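# Put cart bottle behind fridge bottle, then close door

## Task

A refrigerator shelf already holds one bottle. Pick up the bottle that is on the cart and set it upright on that same shelf, directly behind the existing bottle. Afterwards close the refrigerator door completely. The task is done only if, at the end, both bottles stand upright on their own without the robot holding them, the cart rests on its wheels, and the robot is neither fallen nor tilted. It fails if a glass bottle drops any real distance or if the refrigerator door is slammed, whether opening or closing.

## Robot and tools

Robot: a Hello Robot Stretch 3 with one arm. It has a two-wheel drive base (0.33 m long, 0.34 m wide), a lift that moves the arm up and down a mast, and a telescoping arm that reaches out to the robot's RIGHT side. The gripper cannot move forward by itself; drive the base to shift it forward or back. The base turns on the spot about the point midway between the drive wheels, 0.05 m behind its front edge. With the arm retracted and the wrist folded, the wrist pokes up to 0.06 m past the right side and a turn sweeps a 0.28 m radius; an unfolded, level wrist reaches outside that circle. Small random pushes may occasionally move a loose object.

Frames: the base frame has its origin on the floor between the drive wheels, x forward, y left, z up. hand_pose is reported in it, located where the closed fingertips meet; with all wrist joints at zero its x axis points up, y back along the arm toward the mast, z toward the rear. Fingertips are round pads 0.04 m wide and sit slightly nearer the wrist when wide open. The odometry frame is the base frame as it was at scene start.

execute_actions: argument "actions" is a list holding one action or none (empty list returns only state and images). Optional "cameras": a list from head_camera, nav_camera, wrist_camera, all; omitted, null or ["all"] gives every camera, [] gives none; a bad name rejects the call. An action may contain "base", "joints", or both, plus optional "contact_limits"; its motions begin together and may finish at different times.
- base: exactly one of {"translate_m": d}, a straight drive of d metres relative to the current base position, forward positive, -1 to 1; or {"rotate_rad": d}, an on-the-spot turn of d radians relative to current heading, counter-clockwise (left) positive, -3.2 to 3.2. No sideways motion. Offsets count from the base position in the latest reported state.
- joints: a single object of absolute targets keyed by joint name (tolerance for done in brackets): lift_m 0 to 1.1 m arm height (±0.004); arm_m 0 to 0.52 m extension (±0.004); wrist_yaw_rad -1.345 to 4.42 (±0.02), 0 aligns gripper with the arm, positive swings toward the front, 3.0 folds over the base; wrist_pitch_rad -1.57 to 0.451 (±0.05), 0 level, negative tips fingertips down; wrist_roll_rad -2.911 to 2.911 (±0.02), 0 has fingers side by side and level; gripper_m -0.089 to 0.179 (±0.004), larger is wider, actual fingertip gap is about 0.007 m less when nearly shut and 0.025 m less when fully open, zero gap below 0.007; head_pan_rad -3.953 to 1.73 (±0.02), 0 forward, positive left, -1.57 looks along the arm; head_tilt_rad -1.53 to 0.419 (±0.02), 0 level, negative down.
- contact_limits: only {"arm_m": effort %, 1 to 100}; the arm motion halts (contact_stop) when its effort reaches that value (negative sign when retracting). Smaller is gentler but too small stops immediately. It also caps holding force until the next action; the result's contact_limits line shows the active, default and maximum values.
Each action lasts at most 15 s. Unknown keys or out-of-range numbers reject the call with no motion. Joints or base left out of an action may still be pushing toward an earlier target without the status showing it. If a result reports a stop, the later motion, wait and finished_scene calls in the same reply are skipped.

wait: {"seconds": 0 to 10}; commands nothing, the scene keeps running, returns state and images. zoom_image: {"camera", "region": [x0, y0, x1, y1]} in pixels of that camera's latest full image, top-left origin, at most 504 by 504. finished_scene: {"scene": number}; ends the scene permanently once the last command has been held, and reports success; the goal must already be met and stable. Replying with no tool call ends everything.

Results: base_status and joint_status tell how each motion ended. done for the base means the wheels turned the commanded amount even if they slipped. off_target means it stopped short and may still push. After contact_stop, time_out or torque_fault the old target is dropped; arm and lift go slack after a contact_stop until commanded again (a slack lift may sink under load or be pushed up when fingers close on a surface). Base, wrist and head have no contact stop. A wrist servo pushed hard for several seconds shuts off for 10 s (torque_fault) and is limp. on_its_own lists uncommanded joints; its "held at" is the held target, not the position; effort outside rest range suggests contact or load. motor_effort is % of maximum, positive toward higher values, peak in brackets, with fixed per-motor bias and noise; positive wheel effort drives forward. base_odometry counts wheel turns only; heading -3.142 to 3.142, left positive; turned_by_wheels and turned_by_imu give turning since last result; base_tilt in degrees (forward/right positive, bias up to about 4). lidar_m: 12 distances in 30 degree sectors, 1st straight ahead then counter-clockwise (4th left, 7th behind, 10th right), plane 0.17 m high, 0.15 to 12 m, blind to glass, clear plastic and the robot; "-" means nothing seen; the mast and a low lift can hide sectors 5, 6, 9, 10. wrist_depth_mm (45 to 1000) and head_depth_mm (280 to 4000, image sideways) are 7 by 7 median depths from top left; clear objects are skipped.

Cameras: head_camera and nav_camera move with head pan and tilt; wrist_camera rides on the gripper. Intrinsics: head 896x504 pinhole fx 649.889; nav 672x504 fisheye fx 327.868; wrist 644x364 pinhole fx 317.722.

Speed: base reaches 0.30 m/s and 1.9 rad/s only when stowed (lift_m under 0.30, arm_m under 0.03, wrist_yaw_rad over 2.54); otherwise 0.10 m/s and 0.63 rad/s.

Gripper: to grasp, command a gripper_m smaller than the object width; to let go, command at least 0.02 above where contact began. Readings do not confirm a grasp; over-squeezing triggers a stall guard that lets slippery or heavy items slip; resend a different value to squeeze again.

Cautions: fold or unfold the wrist (yaw 3.0) only with lift_m 0.32 to 0.95, wrist_pitch_rad -0.4 and roll near 0; once folded lift may go to 0.25. With yaw below -0.4 keep pitch at -0.5 or lower. Pushing the arm into something rigid with the gripper above about 0.45 m can tip the robot, more so with higher limits or a repeated push. Driving while gripping or pushing something fixed, or snagging furniture (especially reversing), can tip it; reverse the last move in small steps, pull the gripper away, and lower lift to about 0.2 if still leaning. Avoid dropping bottles, slamming the door, hard hits and excessive pushing.

Each tool is called by a JSON object that holds its "api" and its "payload".

## Session

{"api": "execute_actions", "payload": {"actions": []}}

Scene clock: 0.00 s.
base_odometry: x=+0.000 y=+0.000 heading=+0.000 (m, m, rad; odometry frame)
turned_by_wheels: +0.000 (rad since the last result)
turned_by_imu: +0.000 (rad since the last result)
base_tilt: forward=+1.4 right=+1.6 (deg)
lidar_m: 0.77 0.91 1.79 1.82 2.60 1.91 1.33 1.61 1.28 1.17 1.17 1.48
head_depth_mm: 1754 2233 2251 2252 2242 2268 2192 / 1758 2547 2850 2823 2834 2868 2376 / 1757 2517 3144 3055 3059 3011 1101 / 1735 2557 3046 3051 2941 2933 958 / 1745 2499 2943 2954 2898 2851 964 / 1726 2481 2910 2864 2846 2831 931 / 1744 2199 2883 2834 2820 1333 972
base_status: not commanded
joint_positions: lift_m=+0.324 arm_m=+0.001 wrist_yaw_rad=+2.875 wrist_pitch_rad=-0.637 wrist_roll_rad=+0.003 gripper_m=+0.037 head_pan_rad=+0.002 head_tilt_rad=-0.008
joint_status: not commanded
motor_effort: left_wheel=+0 right_wheel=-1 lift_m=+22 arm_m=+0 wrist_yaw_rad=+0 wrist_pitch_rad=+6 wrist_roll_rad=+0 gripper_m=+0 head_pan_rad=+0 head_tilt_rad=+2 (%)
hand_pose: x=+0.0293 y=+0.0388 z=+0.2908 quat_wxyz=(+0.309, +0.696, +0.130, +0.635) (m; base frame)
wrist_depth_mm: - - - - - - - / - 920 945 913 914 921 836 / 712 742 740 742 727 727 721 / 621 - 602 613 618 609 611 / 540 510 547 534 528 518 502 / 474 - - 454 467 457 450 / - - - 411 397 404 403
pictures: head_camera (sideways: a quarter turn clockwise sets it upright), nav_camera (sideways: a quarter turn counterclockwise sets it upright), wrist_camera
Images, in order (width x height): head_camera 896x504, nav_camera 672x504, wrist_camera 644x364.

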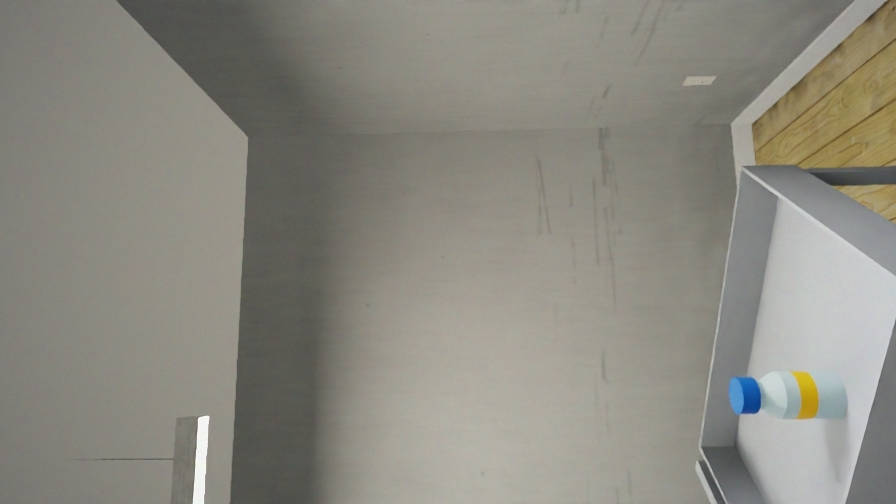

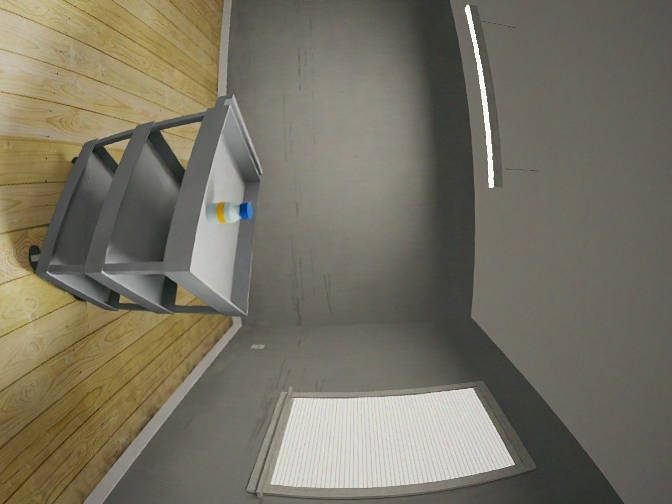

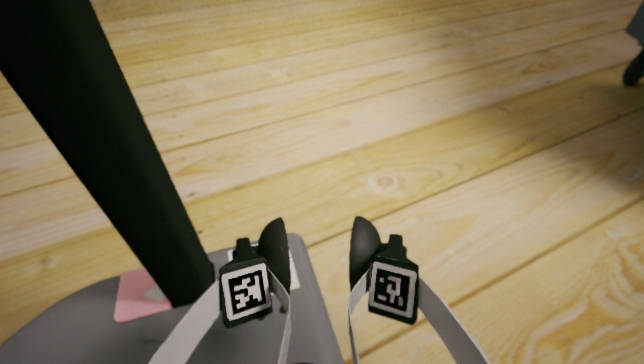

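{"api": "execute_actions", "payload": {"actions": [{"joints":{"head_pan_rad":-1.6,"head_tilt_rad":-0.4}}], "cameras": ["nav_camera","head_camera"]}}

{"api": "execute_actions", "payload": {"actions": [{"joints":{"head_pan_rad":-3.3}}], "cameras": ["nav_camera","head_camera"]}}

{"api": "execute_actions", "payload": {"actions": [{"joints":{"head_pan_rad":1.5}}], "cameras": ["nav_camera","head_camera"]}}

Scene clock: 6.43 s.
base_odometry: x=+0.000 y=+0.000 heading=+0.000 (m, m, rad; odometry frame)
turned_by_wheels: +0.000 (rad since the last result)
turned_by_imu: +0.001 (rad since the last result)
base_tilt: forward=+1.4 right=+1.8 (deg)
lidar_m: 0.77 0.91 1.78 1.82 2.60 1.91 1.33 1.61 1.28 1.17 1.16 1.48
head_depth_mm: 1073 1135 1221 1321 1448 1573 1446 / 1053 1119 1197 1276 1392 1518 1449 / 1025 1092 1163 1249 1340 1460 1443 / 1010 1063 1132 1218 1309 1408 1458 / 983 1040 1106 1185 1278 1377 1434 / 961 1019 1077 1153 1237 1330 1406 / 941 999 1055 1118 1197 1303 1372
base_status: not commanded
joint_positions: lift_m=+0.324 arm_m=+0.001 wrist_yaw_rad=+2.875 wrist_pitch_rad=-0.637 wrist_roll_rad=+0.003 gripper_m=+0.037 head_pan_rad=-1.593 head_tilt_rad=-0.395
joint_status: all done
motor_effort: left_wheel=+0(0) right_wheel=+0(1) lift_m=+22(22) arm_m=+0(0) wrist_yaw_rad=+1(1) wrist_pitch_rad=+6(6) wrist_roll_rad=+1(1) gripper_m=+0(0) head_pan_rad=-5(62) head_tilt_rad=-1(20) (%)
hand_pose: x=+0.0293 y=+0.0388 z=+0.2908 quat_wxyz=(+0.309, +0.696, +0.130, +0.635) (m; base frame)
wrist_depth_mm: - - - - - - - / - 936 940 900 909 900 846 / 723 743 738 736 722 733 732 / 626 - 615 605 608 599 599 / 530 507 541 544 524 521 513 / 464 - - 458 466 464 453 / - - - 417 400 405 410
pictures: head_camera (sideways: a quarter turn clockwise sets it upright), nav_camera (sideways: a quarter turn counterclockwise sets it upright)
Images, in order (width x height): head_camera 896x504, nav_camera 672x504.

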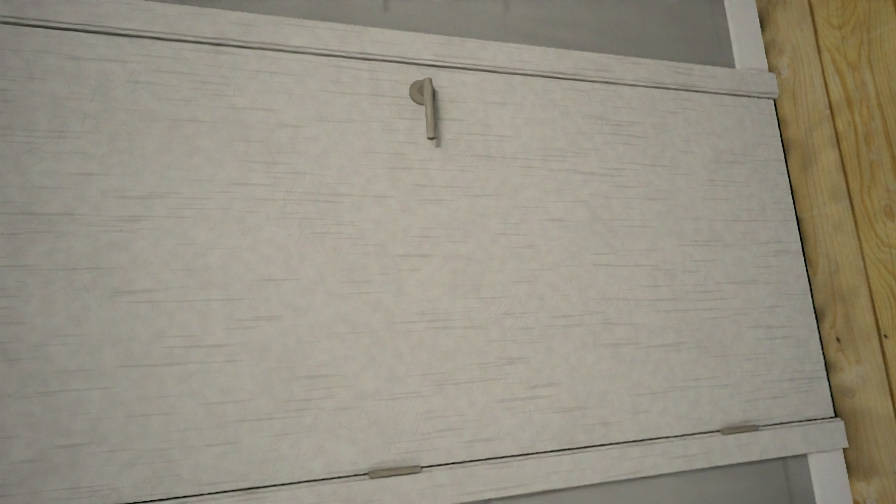

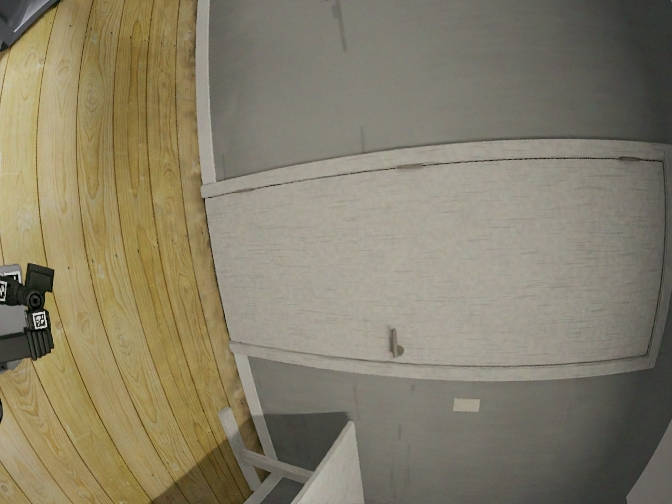

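Scene clock: 7.77 s.
base_odometry: x=+0.000 y=+0.000 heading=+0.000 (m, m, rad; odometry frame)
turned_by_wheels: +0.000 (rad since the last result)
turned_by_imu: +0.000 (rad since the last result)
base_tilt: forward=+1.3 right=+1.8 (deg)
lidar_m: 0.77 0.91 1.79 1.82 2.61 1.91 1.33 1.61 1.28 1.17 1.16 1.48
head_depth_mm: 1788 1902 2030 2210 2306 1814 1451 / 1699 1813 1931 2083 2217 1812 1448 / 1632 1754 1861 1982 2126 1805 1448 / 1578 1676 1769 1898 2031 1823 1448 / 1538 1625 1707 1753 1237 1691 1457 / 1472 1559 1649 1697 1173 1817 1446 / 1423 1507 1596 1638 1177 1840 1454
base_status: not commanded
joint_positions: lift_m=+0.324 arm_m=+0.001 wrist_yaw_rad=+2.875 wrist_pitch_rad=-0.637 wrist_roll_rad=+0.003 gripper_m=+0.037 head_pan_rad=-3.293 head_tilt_rad=-0.395
joint_status: all done
motor_effort: left_wheel=+0(0) right_wheel=+0(1) lift_m=+23(23) arm_m=+0(0) wrist_yaw_rad=+0(0) wrist_pitch_rad=+7(6) wrist_roll_rad=+1(0) gripper_m=+0(0) head_pan_rad=-5(60) head_tilt_rad=-2(2) (%)
hand_pose: x=+0.0293 y=+0.0388 z=+0.2908 quat_wxyz=(+0.309, +0.696, +0.130, +0.635) (m; base frame)
wrist_depth_mm: - - - - - - - / - 958 931 920 910 905 864 / 735 735 730 723 738 742 715 / 623 - 617 618 612 592 610 / 531 517 536 549 529 517 516 / 468 - - 461 468 452 451 / - - - 414 403 407 407
pictures: head_camera (sideways: a quarter turn clockwise sets it upright), nav_camera (sideways: a quarter turn counterclockwise sets it upright)
Images, in order (width x height): head_camera 896x504, nav_camera 672x504.

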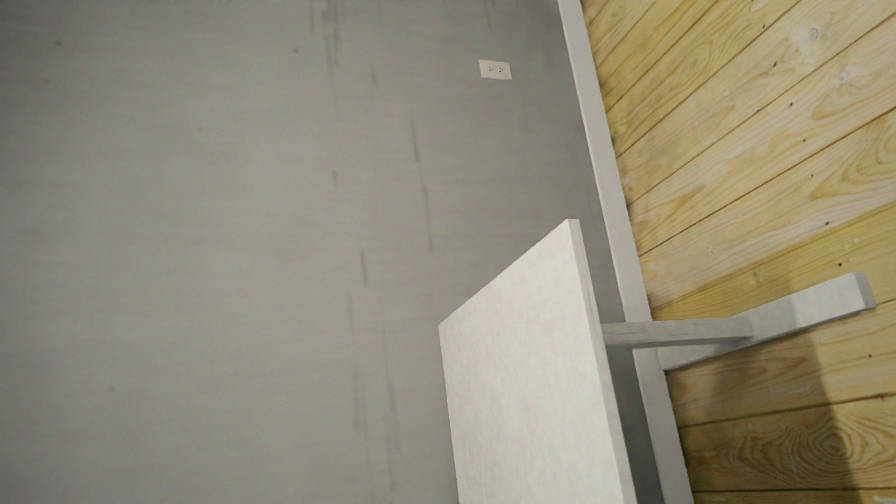

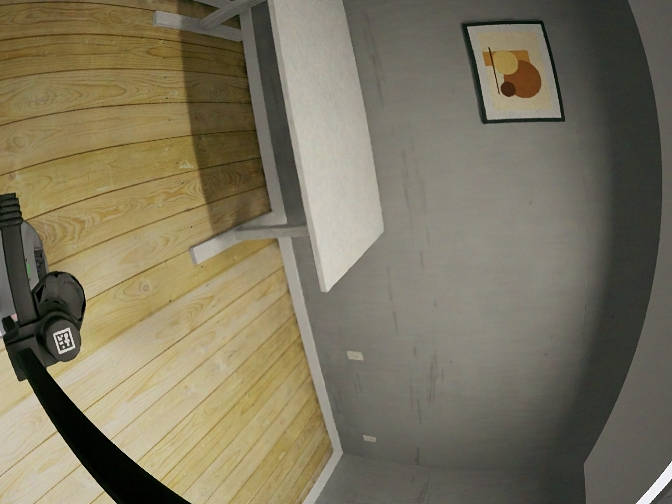

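Scene clock: 10.33 s.
base_odometry: x=+0.000 y=+0.000 heading=+0.000 (m, m, rad; odometry frame)
turned_by_wheels: +0.000 (rad since the last result)
turned_by_imu: +0.000 (rad since the last result)
base_tilt: forward=+1.3 right=+1.7 (deg)
lidar_m: 0.77 0.91 1.79 1.82 2.61 1.91 1.33 1.61 1.28 1.17 1.16 1.47
head_depth_mm: 1879 2609 2827 3115 2434 1821 1442 / 1571 1699 1848 2026 2165 1814 1440 / 2070 2379 2462 2501 2245 1826 1452 / 1968 2043 2200 2384 2353 1835 1452 / 2233 2363 2512 2683 2469 1826 1448 / 2167 2330 2463 2595 2470 1843 1440 / 2122 2229 2377 2520 2468 1812 1450
base_status: not commanded
joint_positions: lift_m=+0.324 arm_m=+0.001 wrist_yaw_rad=+2.875 wrist_pitch_rad=-0.637 wrist_roll_rad=+0.003 gripper_m=+0.037 head_pan_rad=+1.493 head_tilt_rad=-0.395
joint_status: all done
motor_effort: left_wheel=+0(1) right_wheel=+0(1) lift_m=+22(22) arm_m=+0(0) wrist_yaw_rad=+1(0) wrist_pitch_rad=+7(6) wrist_roll_rad=+0(0) gripper_m=-1(1) head_pan_rad=+5(59) head_tilt_rad=-1(2) (%)
hand_pose: x=+0.0293 y=+0.0388 z=+0.2908 quat_wxyz=(+0.309, +0.696, +0.130, +0.635) (m; base frame)
wrist_depth_mm: - - - - - - - / - 964 949 903 912 897 870 / 733 740 745 741 744 723 724 / 642 - 618 619 604 588 613 / 536 522 552 541 536 520 511 / 470 - - 456 467 455 459 / - - - 415 399 406 398
pictures: head_camera (sideways: a quarter turn clockwise sets it upright), nav_camera (sideways: a quarter turn counterclockwise sets it upright)
Images, in order (width x height): head_camera 896x504, nav_camera 672x504.

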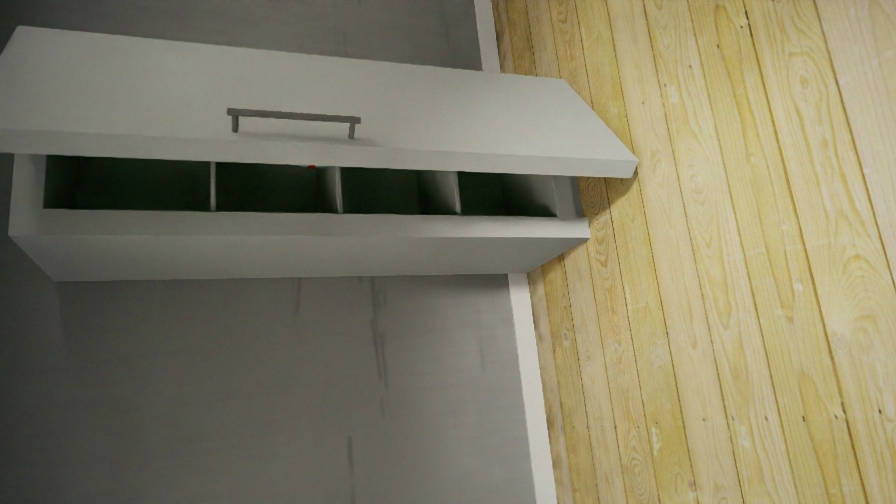

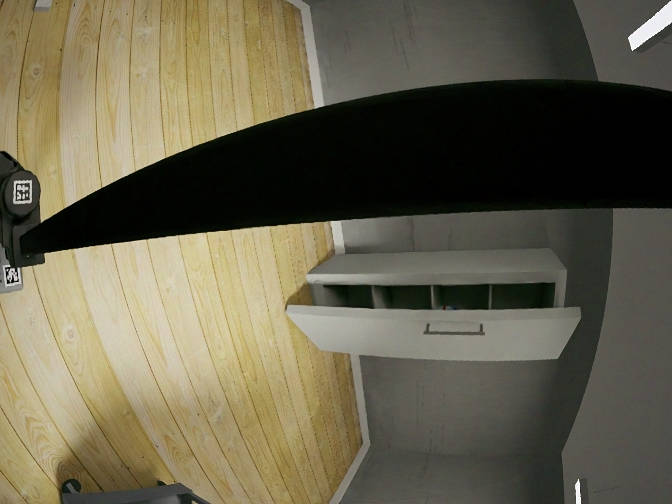

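{"api": "execute_actions", "payload": {"actions": [{"base":{"rotate_rad":1.37},"joints":{"lift_m":0.28,"head_pan_rad":0,"head_tilt_rad":-0.6,"gripper_m":0}}], "cameras": []}}

{"api": "execute_actions", "payload": {"actions": [{"base":{"translate_m":1.0}}], "cameras": []}}

{"api": "execute_actions", "payload": {"actions": [{"base":{"rotate_rad":1.95},"joints":{"head_pan_rad":-1.6,"head_tilt_rad":-0.7}}]}}

Scene clock: 39.07 s.
base_odometry: x=+0.000 y=+0.000 heading=+1.370 (m, m, rad; odometry frame)
turned_by_wheels: +1.370 (rad since the last result)
turned_by_imu: +1.360 (rad since the last result)
base_tilt: forward=+1.2 right=+1.9 (deg)
lidar_m: 1.79 2.58 2.15 1.33 1.74 1.46 1.17 1.17 1.31 0.77 0.78 3.20
head_depth_mm: 2642 2961 3255 2517 1858 1515 1258 / 2550 2803 3096 2461 1875 1513 1254 / 1624 1816 2072 2285 1875 1509 1265 / 2140 2297 2433 2286 1866 1502 1259 / 1836 2034 2243 2401 1870 1505 1255 / 2161 2344 2593 2486 1884 1498 1253 / 2106 2262 2478 2493 1851 1502 1258
base_status: done
joint_positions: lift_m=+0.280 arm_m=+0.001 wrist_yaw_rad=+2.875 wrist_pitch_rad=-0.638 wrist_roll_rad=+0.003 gripper_m=+0.000 head_pan_rad=+0.007 head_tilt_rad=-0.593
joint_status: all done
motor_effort: left_wheel=-3(9) right_wheel=+4(14) lift_m=+19(20) arm_m=+0(0) wrist_yaw_rad=+1(0) wrist_pitch_rad=+7(7) wrist_roll_rad=+1(0) gripper_m=-2(80) head_pan_rad=-5(59) head_tilt_rad=-3(17) (%)
hand_pose: x=+0.0292 y=+0.0386 z=+0.2469 quat_wxyz=(+0.310, +0.695, +0.130, +0.635) (m; base frame)
wrist_depth_mm: - - - - - - - / - 835 831 833 834 813 816 / 669 675 669 645 659 649 648 / 562 - 562 549 554 542 548 / 480 - - 492 479 466 468 / - - - - 412 419 407 / - - - - 362 369 365
pictures: none
No camera images: the call's "cameras" was empty. Leave "cameras" out to get every camera's image.

Scene clock: 44.00 s.
base_odometry: x=+0.200 y=+0.980 heading=+1.370 (m, m, rad; odometry frame)
turned_by_wheels: +0.000 (rad since the last result)
turned_by_imu: +0.000 (rad since the last result)
base_tilt: forward=+1.3 right=+1.8 (deg)
lidar_m: 0.80 1.65 1.82 2.11 1.78 2.30 2.11 1.08 0.92 1.09 2.68 0.99
head_depth_mm: 886 1064 2054 2321 1893 1512 1264 / 668 746 864 1125 1423 1489 1275 / 651 715 785 883 1023 1206 1259 / 1371 1458 1652 1588 1704 1459 1252 / 946 1040 1131 1277 1494 1511 1265 / 1024 1231 1514 1764 1856 1509 1257 / 1325 1429 1562 1715 1831 1506 1261
base_status: done
joint_positions: lift_m=+0.280 arm_m=+0.001 wrist_yaw_rad=+2.875 wrist_pitch_rad=-0.638 wrist_roll_rad=+0.003 gripper_m=+0.000 head_pan_rad=+0.007 head_tilt_rad=-0.594
joint_status: not commanded
motor_effort: left_wheel=-3(7) right_wheel=+3(13) lift_m=+20(19) arm_m=+0(0) wrist_yaw_rad=+0(1) wrist_pitch_rad=+7(7) wrist_roll_rad=+1(1) gripper_m=-3(3) head_pan_rad=-4(5) head_tilt_rad=-3(2) (%)
hand_pose: x=+0.0292 y=+0.0386 z=+0.2469 quat_wxyz=(+0.310, +0.695, +0.130, +0.635) (m; base frame)
wrist_depth_mm: - - - - - - - / - 856 825 804 832 804 834 / 646 674 666 658 656 651 660 / 564 - 550 547 544 545 550 / 482 - - 493 467 474 464 / - - - - 413 412 410 / - - - - 364 365 361
pictures: none
No camera images: the call's "cameras" was empty. Leave "cameras" out to get every camera's image.

Scene clock: 46.50 s.
base_odometry: x=+0.200 y=+0.980 heading=-2.964 (m, m, rad; odometry frame)
turned_by_wheels: +1.950 (rad since the last result)
turned_by_imu: +1.935 (rad since the last result)
base_tilt: forward=+1.2 right=+1.8 (deg)
lidar_m: 2.09 1.78 2.17 2.11 0.94 0.92 2.68 2.31 0.80 1.12 1.72 2.17
head_depth_mm: 1255 1299 1607 1468 1046 1239 1207 / 959 1050 1170 1398 1580 1409 1207 / 1365 1494 1645 1706 1607 1399 1196 / 1386 1540 1728 1941 1690 1405 1201 / 1372 1533 1731 1925 1700 1406 1195 / 1365 1520 1717 1916 1693 1400 1199 / 1366 1518 1694 1926 1674 1392 1197
base_status: done
joint_positions: lift_m=+0.280 arm_m=+0.001 wrist_yaw_rad=+2.875 wrist_pitch_rad=-0.638 wrist_roll_rad=+0.003 gripper_m=+0.000 head_pan_rad=-1.593 head_tilt_rad=-0.692
joint_status: all done
motor_effort: left_wheel=-3(10) right_wheel=+4(16) lift_m=+19(20) arm_m=-1(1) wrist_yaw_rad=+1(1) wrist_pitch_rad=+7(7) wrist_roll_rad=+1(1) gripper_m=-3(3) head_pan_rad=-4(59) head_tilt_rad=-3(12) (%)
hand_pose: x=+0.0292 y=+0.0386 z=+0.2469 quat_wxyz=(+0.310, +0.695, +0.130, +0.635) (m; base frame)
wrist_depth_mm: - - - - - - - / - 848 833 845 825 857 799 / 654 679 672 661 662 652 639 / 571 - 559 561 555 546 544 / 482 - - 497 474 466 459 / - - - - 413 404 403 / - - - - 371 365 362
pictures: head_camera (sideways: a quarter turn clockwise sets it upright), nav_camera (sideways: a quarter turn counterclockwise sets it upright), wrist_camera
Images, in order (width x height): head_camera 896x504, nav_camera 672x504, wrist_camera 644x364.

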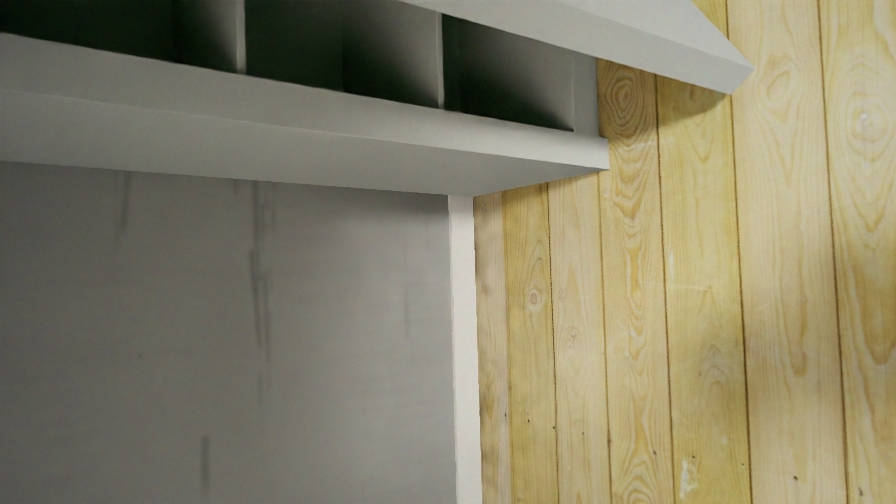

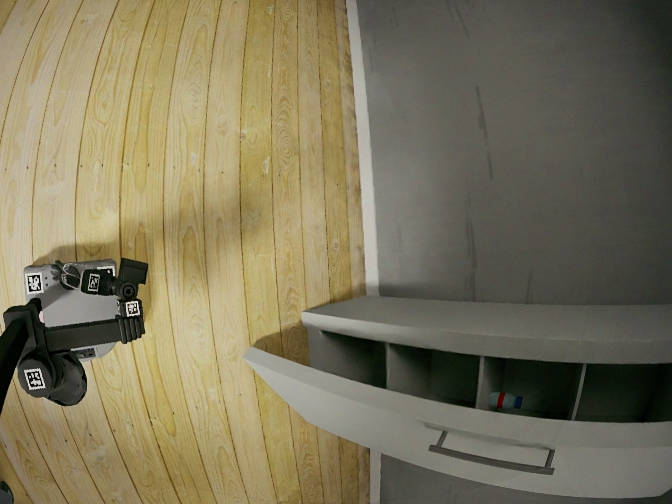

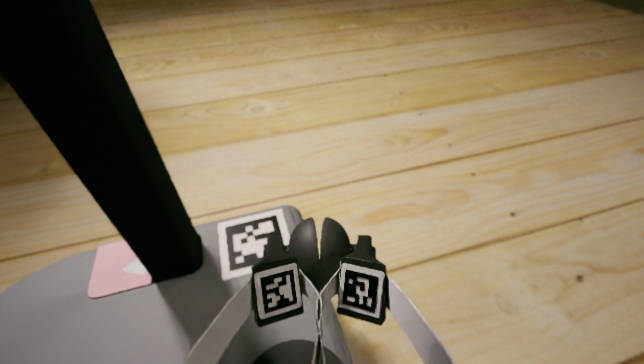

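{"api": "execute_actions", "payload": {"actions": [{"joints":{"lift_m":0.4,"wrist_pitch_rad":-0.4}}], "cameras": []}}

{"api": "execute_actions", "payload": {"actions": [{"joints":{"wrist_yaw_rad":0,"head_pan_rad":-1.9,"head_tilt_rad":-0.8}}], "cameras": []}}

{"api": "execute_actions", "payload": {"actions": [{"base":{"translate_m":-0.08},"joints":{"wrist_pitch_rad":0,"arm_m":0.36}}]}}

Scene clock: 62.70 s.
base_odometry: x=+0.200 y=+0.980 heading=-2.964 (m, m, rad; odometry frame)
turned_by_wheels: +0.000 (rad since the last result)
turned_by_imu: +0.001 (rad since the last result)
base_tilt: forward=+1.4 right=+1.7 (deg)
lidar_m: 2.09 1.78 2.18 2.10 0.94 0.92 2.68 2.32 0.80 1.13 1.71 2.16
head_depth_mm: 1260 1301 1603 1457 1055 1235 1203 / 956 1051 1171 1403 1587 1396 1203 / 1369 1496 1649 1693 1609 1403 1201 / 1388 1531 1738 1937 1711 1402 1199 / 1380 1532 1737 1935 1694 1412 1200 / 1364 1522 1711 1909 1684 1393 1195 / 1352 1509 1688 1912 1682 1400 1194
base_status: not commanded
joint_positions: lift_m=+0.400 arm_m=+0.001 wrist_yaw_rad=+2.875 wrist_pitch_rad=-0.419 wrist_roll_rad=+0.003 gripper_m=+0.000 head_pan_rad=-1.593 head_tilt_rad=-0.692
joint_status: all done
motor_effort: left_wheel=-3(3) right_wheel=+4(4) lift_m=+26(27) arm_m=-1(0) wrist_yaw_rad=+0(0) wrist_pitch_rad=+11(11) wrist_roll_rad=+0(1) gripper_m=-3(3) head_pan_rad=-6(5) head_tilt_rad=-3(3) (%)
hand_pose: x=+0.0378 y=+0.0703 z=+0.4123 quat_wxyz=(+0.238, +0.706, +0.054, +0.665) (m; base frame)
wrist_depth_mm: - - - - - - - / - - - - - - - / - - - - - - - / - - - - - - 950 / 804 - 798 837 782 778 769 / 660 - 659 - 654 643 646 / 569 549 553 561 567 550 549
pictures: none
No camera images: the call's "cameras" was empty. Leave "cameras" out to get every camera's image.

Scene clock: 65.13 s.
base_odometry: x=+0.200 y=+0.980 heading=-2.964 (m, m, rad; odometry frame)
turned_by_wheels: +0.000 (rad since the last result)
turned_by_imu: +0.000 (rad since the last result)
base_tilt: forward=+1.2 right=+1.8 (deg)
lidar_m: 2.09 1.79 2.18 2.10 0.94 0.92 2.68 2.33 0.80 1.12 1.72 2.17
head_depth_mm: 754 1025 1421 1897 1567 1335 1151 / 664 775 970 1306 1517 1335 1153 / 1205 1126 904 1043 1310 1332 1149 / 1337 1549 1463 1665 1560 1312 1155 / 970 1111 1311 1631 1552 1324 1162 / 1336 1539 1771 1900 1548 1327 1151 / 1345 1502 1714 1850 1557 1317 1142
base_status: not commanded
joint_positions: lift_m=+0.400 arm_m=+0.001 wrist_yaw_rad=+0.003 wrist_pitch_rad=-0.419 wrist_roll_rad=+0.003 gripper_m=+0.000 head_pan_rad=-1.893 head_tilt_rad=-0.790
joint_status: all done
motor_effort: left_wheel=-3(2) right_wheel=+4(4) lift_m=+25(26) arm_m=-1(1) wrist_yaw_rad=-2(2) wrist_pitch_rad=+11(11) wrist_roll_rad=+0(1) gripper_m=-2(2) head_pan_rad=-5(32) head_tilt_rad=-3(14) (%)
hand_pose: x=-0.0209 y=-0.3704 z=+0.4123 quat_wxyz=(+0.691, +0.148, -0.692, -0.146) (m; base frame)
wrist_depth_mm: - - - - 818 - 413 / - - - - 971 - 450 / - - - - 963 939 497 / - - - - 939 870 679 / 805 793 798 835 776 612 760 / 660 663 661 - 657 639 647 / 564 575 552 566 555 547 546
pictures: none
No camera images: the call's "cameras" was empty. Leave "cameras" out to get every camera's image.

Scene clock: 68.97 s.
base_odometry: x=+0.278 y=+0.994 heading=-2.964 (m, m, rad; odometry frame)
turned_by_wheels: +0.000 (rad since the last result)
turned_by_imu: +0.001 (rad since the last result)
base_tilt: forward=+1.2 right=+1.8 (deg)
lidar_m: 2.18 1.85 2.18 2.11 0.87 0.86 2.60 2.33 0.76 1.11 1.71 2.25
head_depth_mm: 935 1246 2233 1894 1579 1324 1157 / 705 900 1125 1516 1564 1327 1159 / 639 731 869 1067 1408 1319 1159 / 1311 1115 1406 1619 1481 1350 1154 / 1271 1118 1266 1507 1605 1279 1147 / 965 1259 1701 1844 1588 1293 1153 / 1357 1504 1702 1848 1558 1332 1150
base_status: done
joint_positions: lift_m=+0.400 arm_m=+0.360 wrist_yaw_rad=+0.001 wrist_pitch_rad=-0.021 wrist_roll_rad=+0.003 gripper_m=+0.000 head_pan_rad=-1.893 head_tilt_rad=-0.790
joint_status: all done
motor_effort: left_wheel=-3(7) right_wheel=+5(6) lift_m=+25(26) arm_m=+5(7) wrist_yaw_rad=-1(2) wrist_pitch_rad=+12(13) wrist_roll_rad=+0(1) gripper_m=-2(3) head_pan_rad=-5(5) head_tilt_rad=-4(5) (%)
hand_pose: x=-0.0211 y=-0.7603 z=+0.5090 quat_wxyz=(+0.706, +0.008, -0.708, -0.007) (m; base frame)
wrist_depth_mm: 948 931 915 957 573 819 771 / 940 993 - - 575 858 765 / - - - - 586 878 766 / - - - - 592 600 709 / - - - - 605 918 780 / - - - - 533 839 781 / 879 882 911 899 708 652 667
pictures: head_camera (sideways: a quarter turn clockwise sets it upright), nav_camera (sideways: a quarter turn counterclockwise sets it upright), wrist_camera
Images, in order (width x height): head_camera 896x504, nav_camera 672x504, wrist_camera 644x364.

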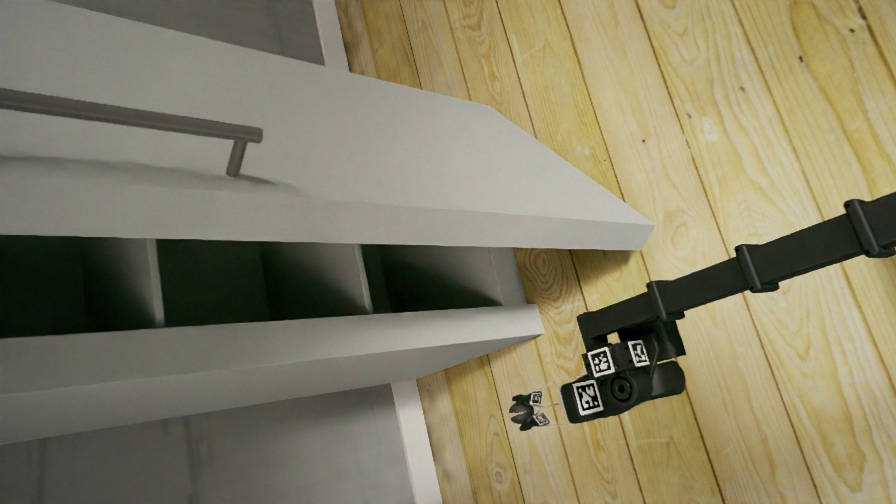

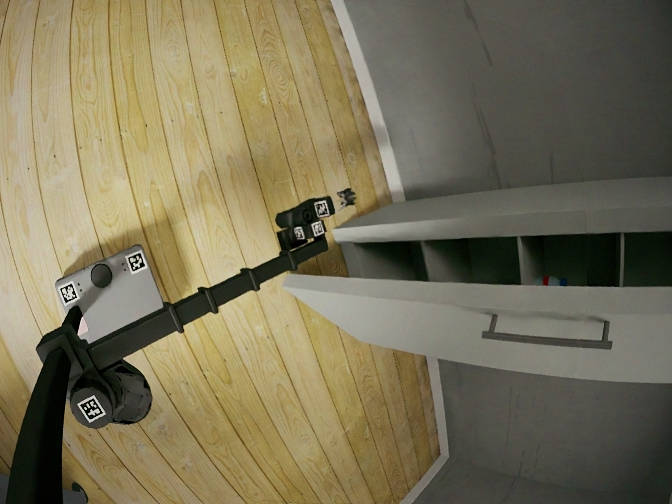

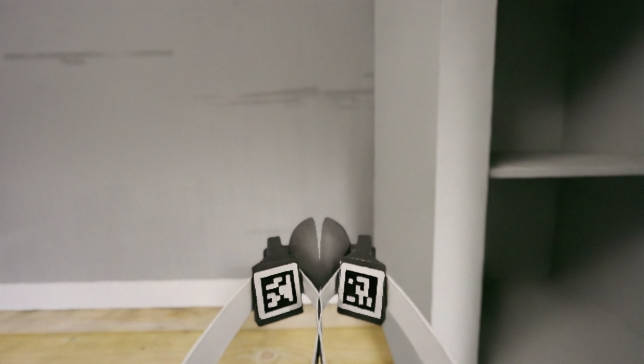

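{"api": "execute_actions", "payload": {"actions": [{"base":{"translate_m":-0.3},"joints":{"arm_m":0.46}}]}}

Scene clock: 79.73 s.
base_odometry: x=+0.574 y=+1.047 heading=-2.964 (m, m, rad; odometry frame)
turned_by_wheels: +0.000 (rad since the last result)
turned_by_imu: +0.040 (rad since the last result)
base_tilt: forward=+1.3 right=+1.7 (deg)
lidar_m: 2.14 2.14 2.17 0.78 0.75 2.36 2.30 2.23 0.74 0.65 1.73 2.45
head_depth_mm: 1640 1868 2181 1897 1571 1329 1160 / 1570 1802 2099 1901 1567 1330 1154 / 845 987 1184 1732 1558 1326 1161 / 711 805 932 1107 1369 1363 1151 / 603 671 774 890 1078 1251 1150 / 541 603 691 837 1452 1322 1152 / 540 1003 1157 1410 1551 1310 1149
base_status: done
joint_positions: lift_m=+0.400 arm_m=+0.460 wrist_yaw_rad=+0.002 wrist_pitch_rad=-0.020 wrist_roll_rad=+0.004 gripper_m=+0.000 head_pan_rad=-1.895 head_tilt_rad=-0.793
joint_status: all done
motor_effort: left_wheel=+0(47) right_wheel=+0(100) lift_m=+24(25) arm_m=+4(18) wrist_yaw_rad=-1(52) wrist_pitch_rad=+11(22) wrist_roll_rad=+0(1) gripper_m=-2(5) head_pan_rad=-3(4) head_tilt_rad=-3(5) (%)
hand_pose: x=-0.0210 y=-0.8604 z=+0.5093 quat_wxyz=(+0.706, +0.008, -0.708, -0.007) (m; base frame)
wrist_depth_mm: 887 881 826 422 746 719 492 / 922 905 873 374 752 744 498 / 905 891 875 371 764 771 507 / 964 910 905 378 501 610 463 / 966 955 951 387 817 770 502 / - - - - 822 776 506 / 895 906 852 527 689 676 500
pictures: head_camera (sideways: a quarter turn clockwise sets it upright), nav_camera (sideways: a quarter turn counterclockwise sets it upright), wrist_camera
Images, in order (width x height): head_camera 896x504, nav_camera 672x504, wrist_camera 644x364.

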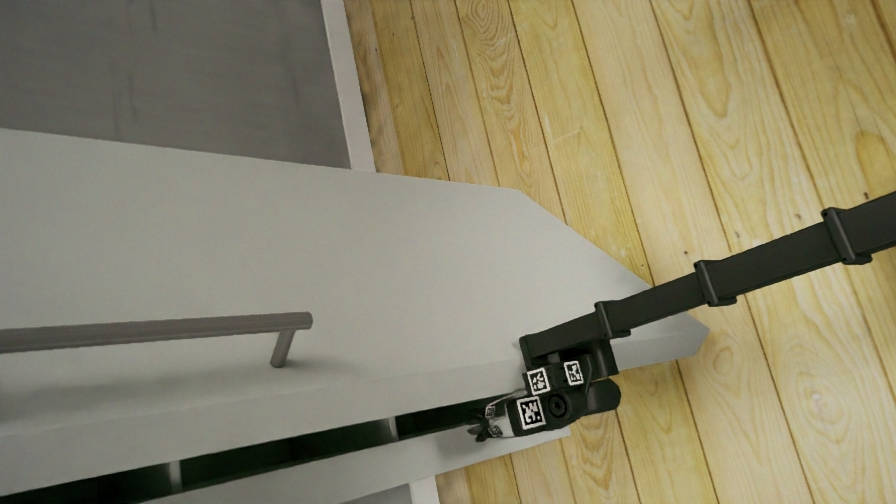

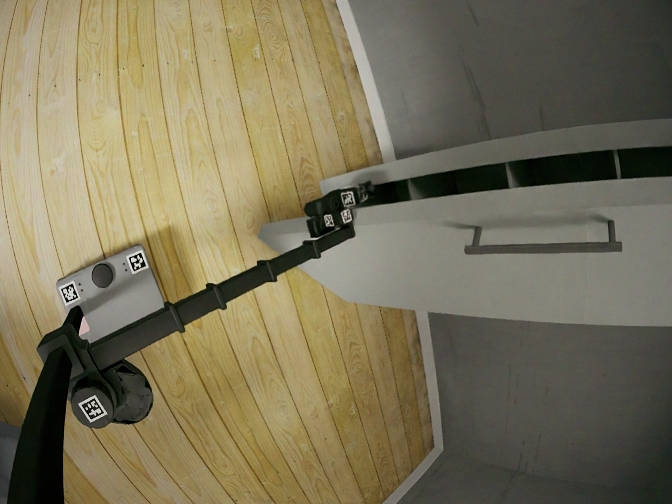

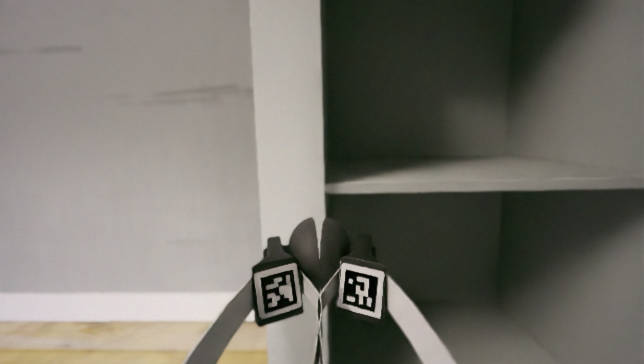

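{"api": "execute_actions", "payload": {"actions": [{"base":{"translate_m":0.05},"joints":{"arm_m":0.44}}], "cameras": []}}

{"api": "execute_actions", "payload": {"actions": [{"joints":{"arm_m":0.35}}], "cameras": []}}

{"api": "execute_actions", "payload": {"actions": [{"base":{"translate_m":-0.15}}]}}

Scene clock: 94.83 s.
base_odometry: x=+0.524 y=+1.038 heading=-2.964 (m, m, rad; odometry frame)
turned_by_wheels: +0.000 (rad since the last result)
turned_by_imu: +0.001 (rad since the last result)
base_tilt: forward=+1.3 right=+1.6 (deg)
lidar_m: 2.11 2.09 2.16 0.83 0.74 2.42 2.35 2.23 0.69 0.65 1.73 2.45
head_depth_mm: 1643 1880 2181 1905 1550 1337 1159 / 998 1768 2111 1896 1556 1326 1150 / 783 916 1101 1374 1521 1323 1169 / 660 750 868 1030 1273 1352 1151 / 571 637 723 852 1018 1292 1148 / 545 644 1338 1600 1475 1327 1152 / 1201 1002 1157 1832 1549 1318 1153
base_status: done
joint_positions: lift_m=+0.400 arm_m=+0.440 wrist_yaw_rad=+0.002 wrist_pitch_rad=-0.020 wrist_roll_rad=+0.004 gripper_m=+0.000 head_pan_rad=-1.895 head_tilt_rad=-0.793
joint_status: all done
motor_effort: left_wheel=+0(3) right_wheel=+0(8) lift_m=+24(24) arm_m=-5(7) wrist_yaw_rad=-1(1) wrist_pitch_rad=+12(12) wrist_roll_rad=+0(0) gripper_m=-3(3) head_pan_rad=-4(3) head_tilt_rad=-2(3) (%)
hand_pose: x=-0.0210 y=-0.8410 z=+0.5093 quat_wxyz=(+0.706, +0.008, -0.708, -0.007) (m; base frame)
wrist_depth_mm: 921 896 866 375 754 729 547 / 923 903 899 382 773 780 554 / 930 929 875 392 777 771 557 / 952 957 921 397 652 616 520 / - - - 403 828 805 557 / - - - - 831 805 567 / 912 895 857 434 699 666 568
pictures: none
No camera images: the call's "cameras" was empty. Leave "cameras" out to get every camera's image.

Scene clock: 96.73 s.
base_odometry: x=+0.524 y=+1.038 heading=-2.964 (m, m, rad; odometry frame)
turned_by_wheels: +0.000 (rad since the last result)
turned_by_imu: +0.000 (rad since the last result)
base_tilt: forward=+1.3 right=+1.8 (deg)
lidar_m: 2.10 2.09 2.15 0.83 0.74 2.41 2.35 2.23 0.69 0.66 1.73 2.46
head_depth_mm: 1640 1893 2178 1891 1560 1329 1158 / 995 1792 2109 1902 1560 1330 1157 / 783 916 1099 1359 1519 1319 1151 / 660 751 867 1034 1270 1332 1146 / 569 637 723 852 1009 1270 1156 / 542 646 1338 1563 1549 1295 1149 / 1200 1001 1163 1836 1544 1315 1144
base_status: not commanded
joint_positions: lift_m=+0.400 arm_m=+0.350 wrist_yaw_rad=+0.002 wrist_pitch_rad=-0.020 wrist_roll_rad=+0.004 gripper_m=+0.000 head_pan_rad=-1.895 head_tilt_rad=-0.793
joint_status: all done
motor_effort: left_wheel=+0(0) right_wheel=+0(0) lift_m=+25(24) arm_m=-5(5) wrist_yaw_rad=-1(1) wrist_pitch_rad=+12(12) wrist_roll_rad=+0(0) gripper_m=-3(3) head_pan_rad=-3(2) head_tilt_rad=-3(2) (%)
hand_pose: x=-0.0210 y=-0.7510 z=+0.5093 quat_wxyz=(+0.706, +0.008, -0.708, -0.007) (m; base frame)
wrist_depth_mm: - - 958 455 843 825 552 / - - - 458 878 832 91 / - - - 479 891 848 92 / - - - 497 890 731 93 / - - - 918 909 860 94 / - - - - 909 789 95 / 908 906 889 638 684 678 97
pictures: none
No camera images: the call's "cameras" was empty. Leave "cameras" out to get every camera's image.

Scene clock: 99.93 s.
base_odometry: x=+0.672 y=+1.065 heading=-2.964 (m, m, rad; odometry frame)
turned_by_wheels: +0.000 (rad since the last result)
turned_by_imu: +0.036 (rad since the last result)
base_tilt: forward=+1.3 right=+1.9 (deg)
lidar_m: 2.23 2.73 2.17 0.67 0.64 2.25 2.21 2.16 0.55 1.08 1.75 2.55
head_depth_mm: 459 494 553 1729 1559 1336 1161 / 584 612 643 691 814 1274 1155 / 798 855 919 1000 1085 1189 1154 / 997 1106 1305 1518 1534 1352 1154 / 1250 1458 1454 1710 1557 1273 1158 / 1214 1421 1440 1649 1542 1295 1153 / 1217 1365 1388 1353 1516 1318 1148
base_status: done
joint_positions: lift_m=+0.400 arm_m=+0.350 wrist_yaw_rad=+0.002 wrist_pitch_rad=-0.022 wrist_roll_rad=+0.004 gripper_m=+0.000 head_pan_rad=-1.895 head_tilt_rad=-0.793
joint_status: not commanded
motor_effort: left_wheel=+0(43) right_wheel=+0(100) lift_m=+25(24) arm_m=+5(10) wrist_yaw_rad=-2(95) wrist_pitch_rad=+13(18) wrist_roll_rad=+0(0) gripper_m=-2(9) head_pan_rad=-4(3) head_tilt_rad=-3(3) (%)
hand_pose: x=-0.0208 y=-0.7503 z=+0.5088 quat_wxyz=(+0.706, +0.009, -0.708, -0.007) (m; base frame)
wrist_depth_mm: - - 453 819 843 659 431 / - - 474 833 831 660 442 / - - - 879 843 671 449 / - - - 684 883 606 459 / - - - 907 919 703 469 / - - - - 873 664 479 / 910 880 808 661 668 638 486
pictures: head_camera (sideways: a quarter turn clockwise sets it upright), nav_camera (sideways: a quarter turn counterclockwise sets it upright), wrist_camera
Images, in order (width x height): head_camera 896x504, nav_camera 672x504, wrist_camera 644x364.

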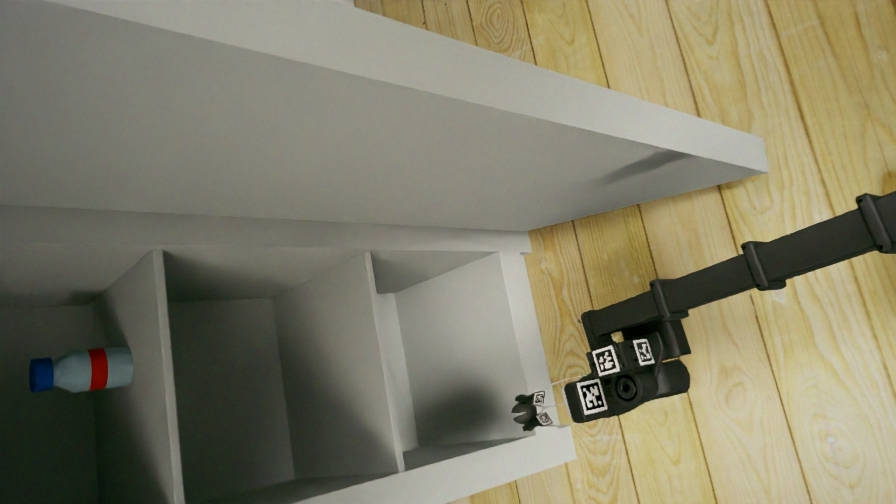

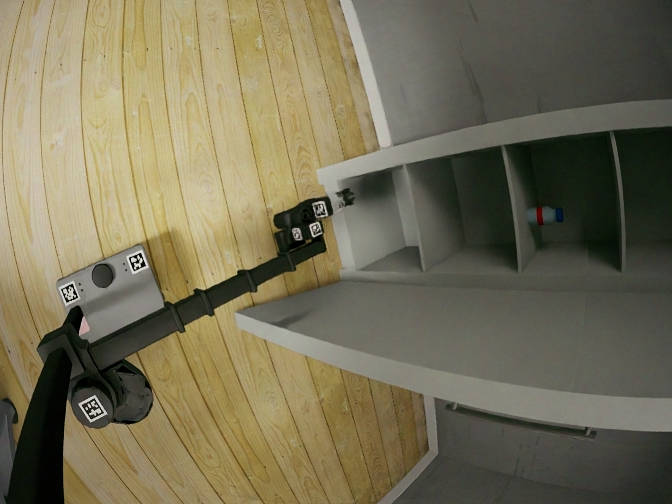

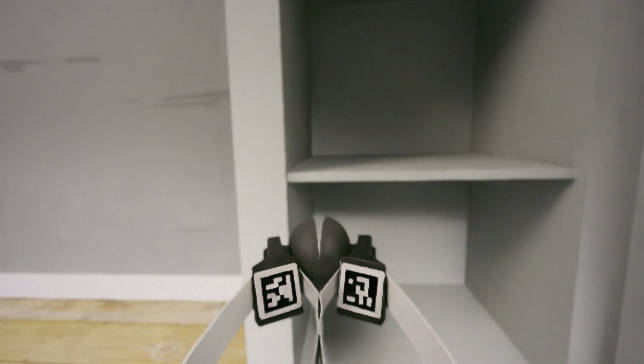

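{"api": "execute_actions", "payload": {"actions": [{"base":{"translate_m":-0.2},"joints":{"arm_m":0.38}}], "cameras": []}}

{"api": "execute_actions", "payload": {"actions": [{"base":{"translate_m":-0.12}}]}}

Scene clock: 107.60 s.
base_odometry: x=+0.869 y=+1.100 heading=-2.964 (m, m, rad; odometry frame)
turned_by_wheels: +0.000 (rad since the last result)
turned_by_imu: +0.002 (rad since the last result)
base_tilt: forward=+1.4 right=+1.7 (deg)
lidar_m: 2.42 2.82 0.95 0.57 0.72 2.05 2.01 2.13 0.46 0.98 1.13 2.52
head_depth_mm: 1549 1804 2107 1900 1567 1327 1162 / 433 504 1916 1904 1556 1326 1151 / 367 417 484 588 1453 1301 1154 / 424 476 542 632 764 935 1129 / 718 885 1096 1332 1533 1289 1149 / 1107 1139 1415 1646 1515 1319 1149 / 1176 1366 1448 1655 1478 1320 1153
base_status: done
joint_positions: lift_m=+0.400 arm_m=+0.380 wrist_yaw_rad=+0.002 wrist_pitch_rad=-0.022 wrist_roll_rad=+0.004 gripper_m=+0.000 head_pan_rad=-1.895 head_tilt_rad=-0.793
joint_status: all done
motor_effort: left_wheel=+0(5) right_wheel=+1(6) lift_m=+25(23) arm_m=+5(4) wrist_yaw_rad=-2(2) wrist_pitch_rad=+13(13) wrist_roll_rad=+0(0) gripper_m=-2(2) head_pan_rad=-3(3) head_tilt_rad=-2(2) (%)
hand_pose: x=-0.0209 y=-0.7803 z=+0.5088 quat_wxyz=(+0.706, +0.009, -0.708, -0.007) (m; base frame)
wrist_depth_mm: 977 443 781 809 668 389 239 / - 438 791 822 666 396 236 / - 447 790 835 698 410 239 / - 456 641 701 515 415 242 / - 463 758 845 690 393 240 / - 471 707 - 591 389 240 / 928 493 638 690 625 396 240
pictures: none
No camera images: the call's "cameras" was empty. Leave "cameras" out to get every camera's image.

Scene clock: 110.00 s.
base_odometry: x=+0.987 y=+1.122 heading=-2.962 (m, m, rad; odometry frame)
turned_by_wheels: +0.002 (rad since the last result)
turned_by_imu: +0.004 (rad since the last result)
base_tilt: forward=+4.8 right=+1.6 (deg)
lidar_m: 2.24 2.77 0.73 0.58 0.85 1.93 1.90 2.03 0.43 0.43 1.14 2.49
head_depth_mm: 1560 1788 2089 2006 1624 1377 1184 / 432 1662 1993 1979 1618 1368 1178 / 361 410 495 1850 1606 1342 1173 / 373 419 475 555 666 845 1140 / 551 622 717 849 876 1269 1135 / 876 997 1207 1559 1502 1315 1149 / 1202 1358 1438 1634 1464 1311 1140
base_status: translate_m off_target (by the wheels' count: -0.1199 of -0.1200)
joint_positions: lift_m=+0.400 arm_m=+0.380 wrist_yaw_rad=-0.002 wrist_pitch_rad=-0.021 wrist_roll_rad=+0.004 gripper_m=+0.000 head_pan_rad=-1.895 head_tilt_rad=-0.793
joint_status: not commanded
on_its_own: base_tilt is 3.4 degrees off its reading at the scene's start (forward=+1.4 right=+1.6); left_wheel is at rest, and its effort (+23) is outside its rest range (-18 to +18); right_wheel is at rest, and its effort (-80) is outside its rest range (-18 to +18)
motor_effort: left_wheel=+23(56) right_wheel=-80(100) lift_m=+28(28) arm_m=+2(5) wrist_yaw_rad=+2(3) wrist_pitch_rad=+12(13) wrist_roll_rad=+0(0) gripper_m=-2(2) head_pan_rad=-2(3) head_tilt_rad=-3(3) (%)
hand_pose: x=-0.0219 y=-0.7805 z=+0.5088 quat_wxyz=(+0.706, +0.007, -0.708, -0.008) (m; base frame)
wrist_depth_mm: 428 540 806 788 395 242 153 / 434 551 815 804 400 237 152 / 449 553 830 810 411 235 150 / 450 528 641 693 421 234 149 / 462 569 871 863 428 228 148 / 476 579 862 - 435 226 145 / 628 583 672 677 450 221 144
pictures: head_camera (sideways: a quarter turn clockwise sets it upright), nav_camera (sideways: a quarter turn counterclockwise sets it upright), wrist_camera
Images, in order (width x height): head_camera 896x504, nav_camera 672x504, wrist_camera 644x364.

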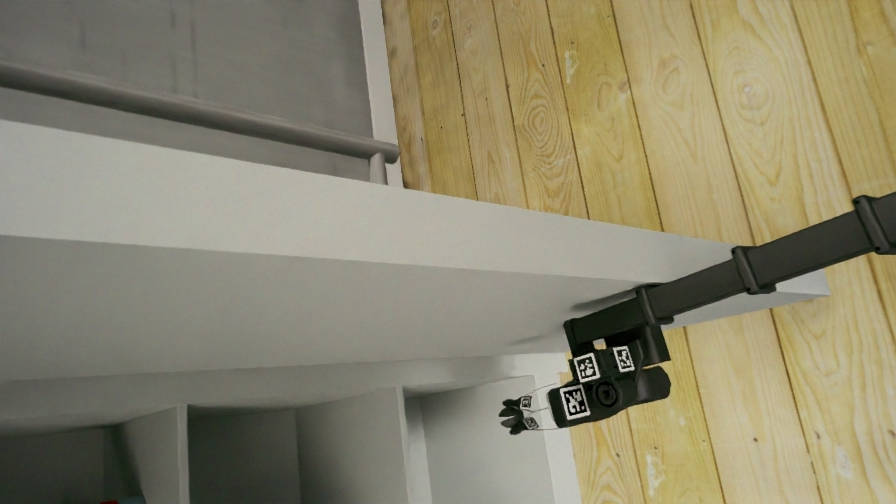

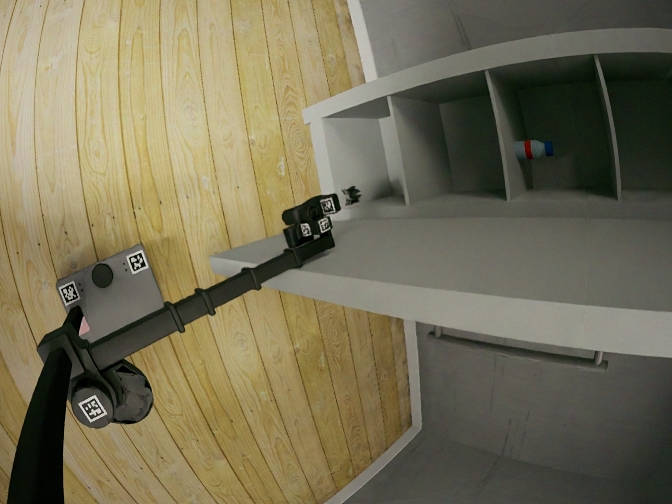

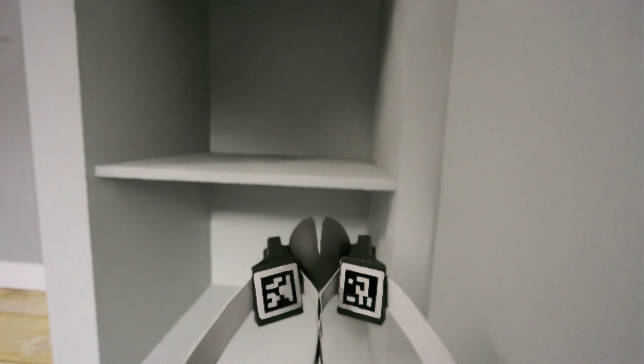

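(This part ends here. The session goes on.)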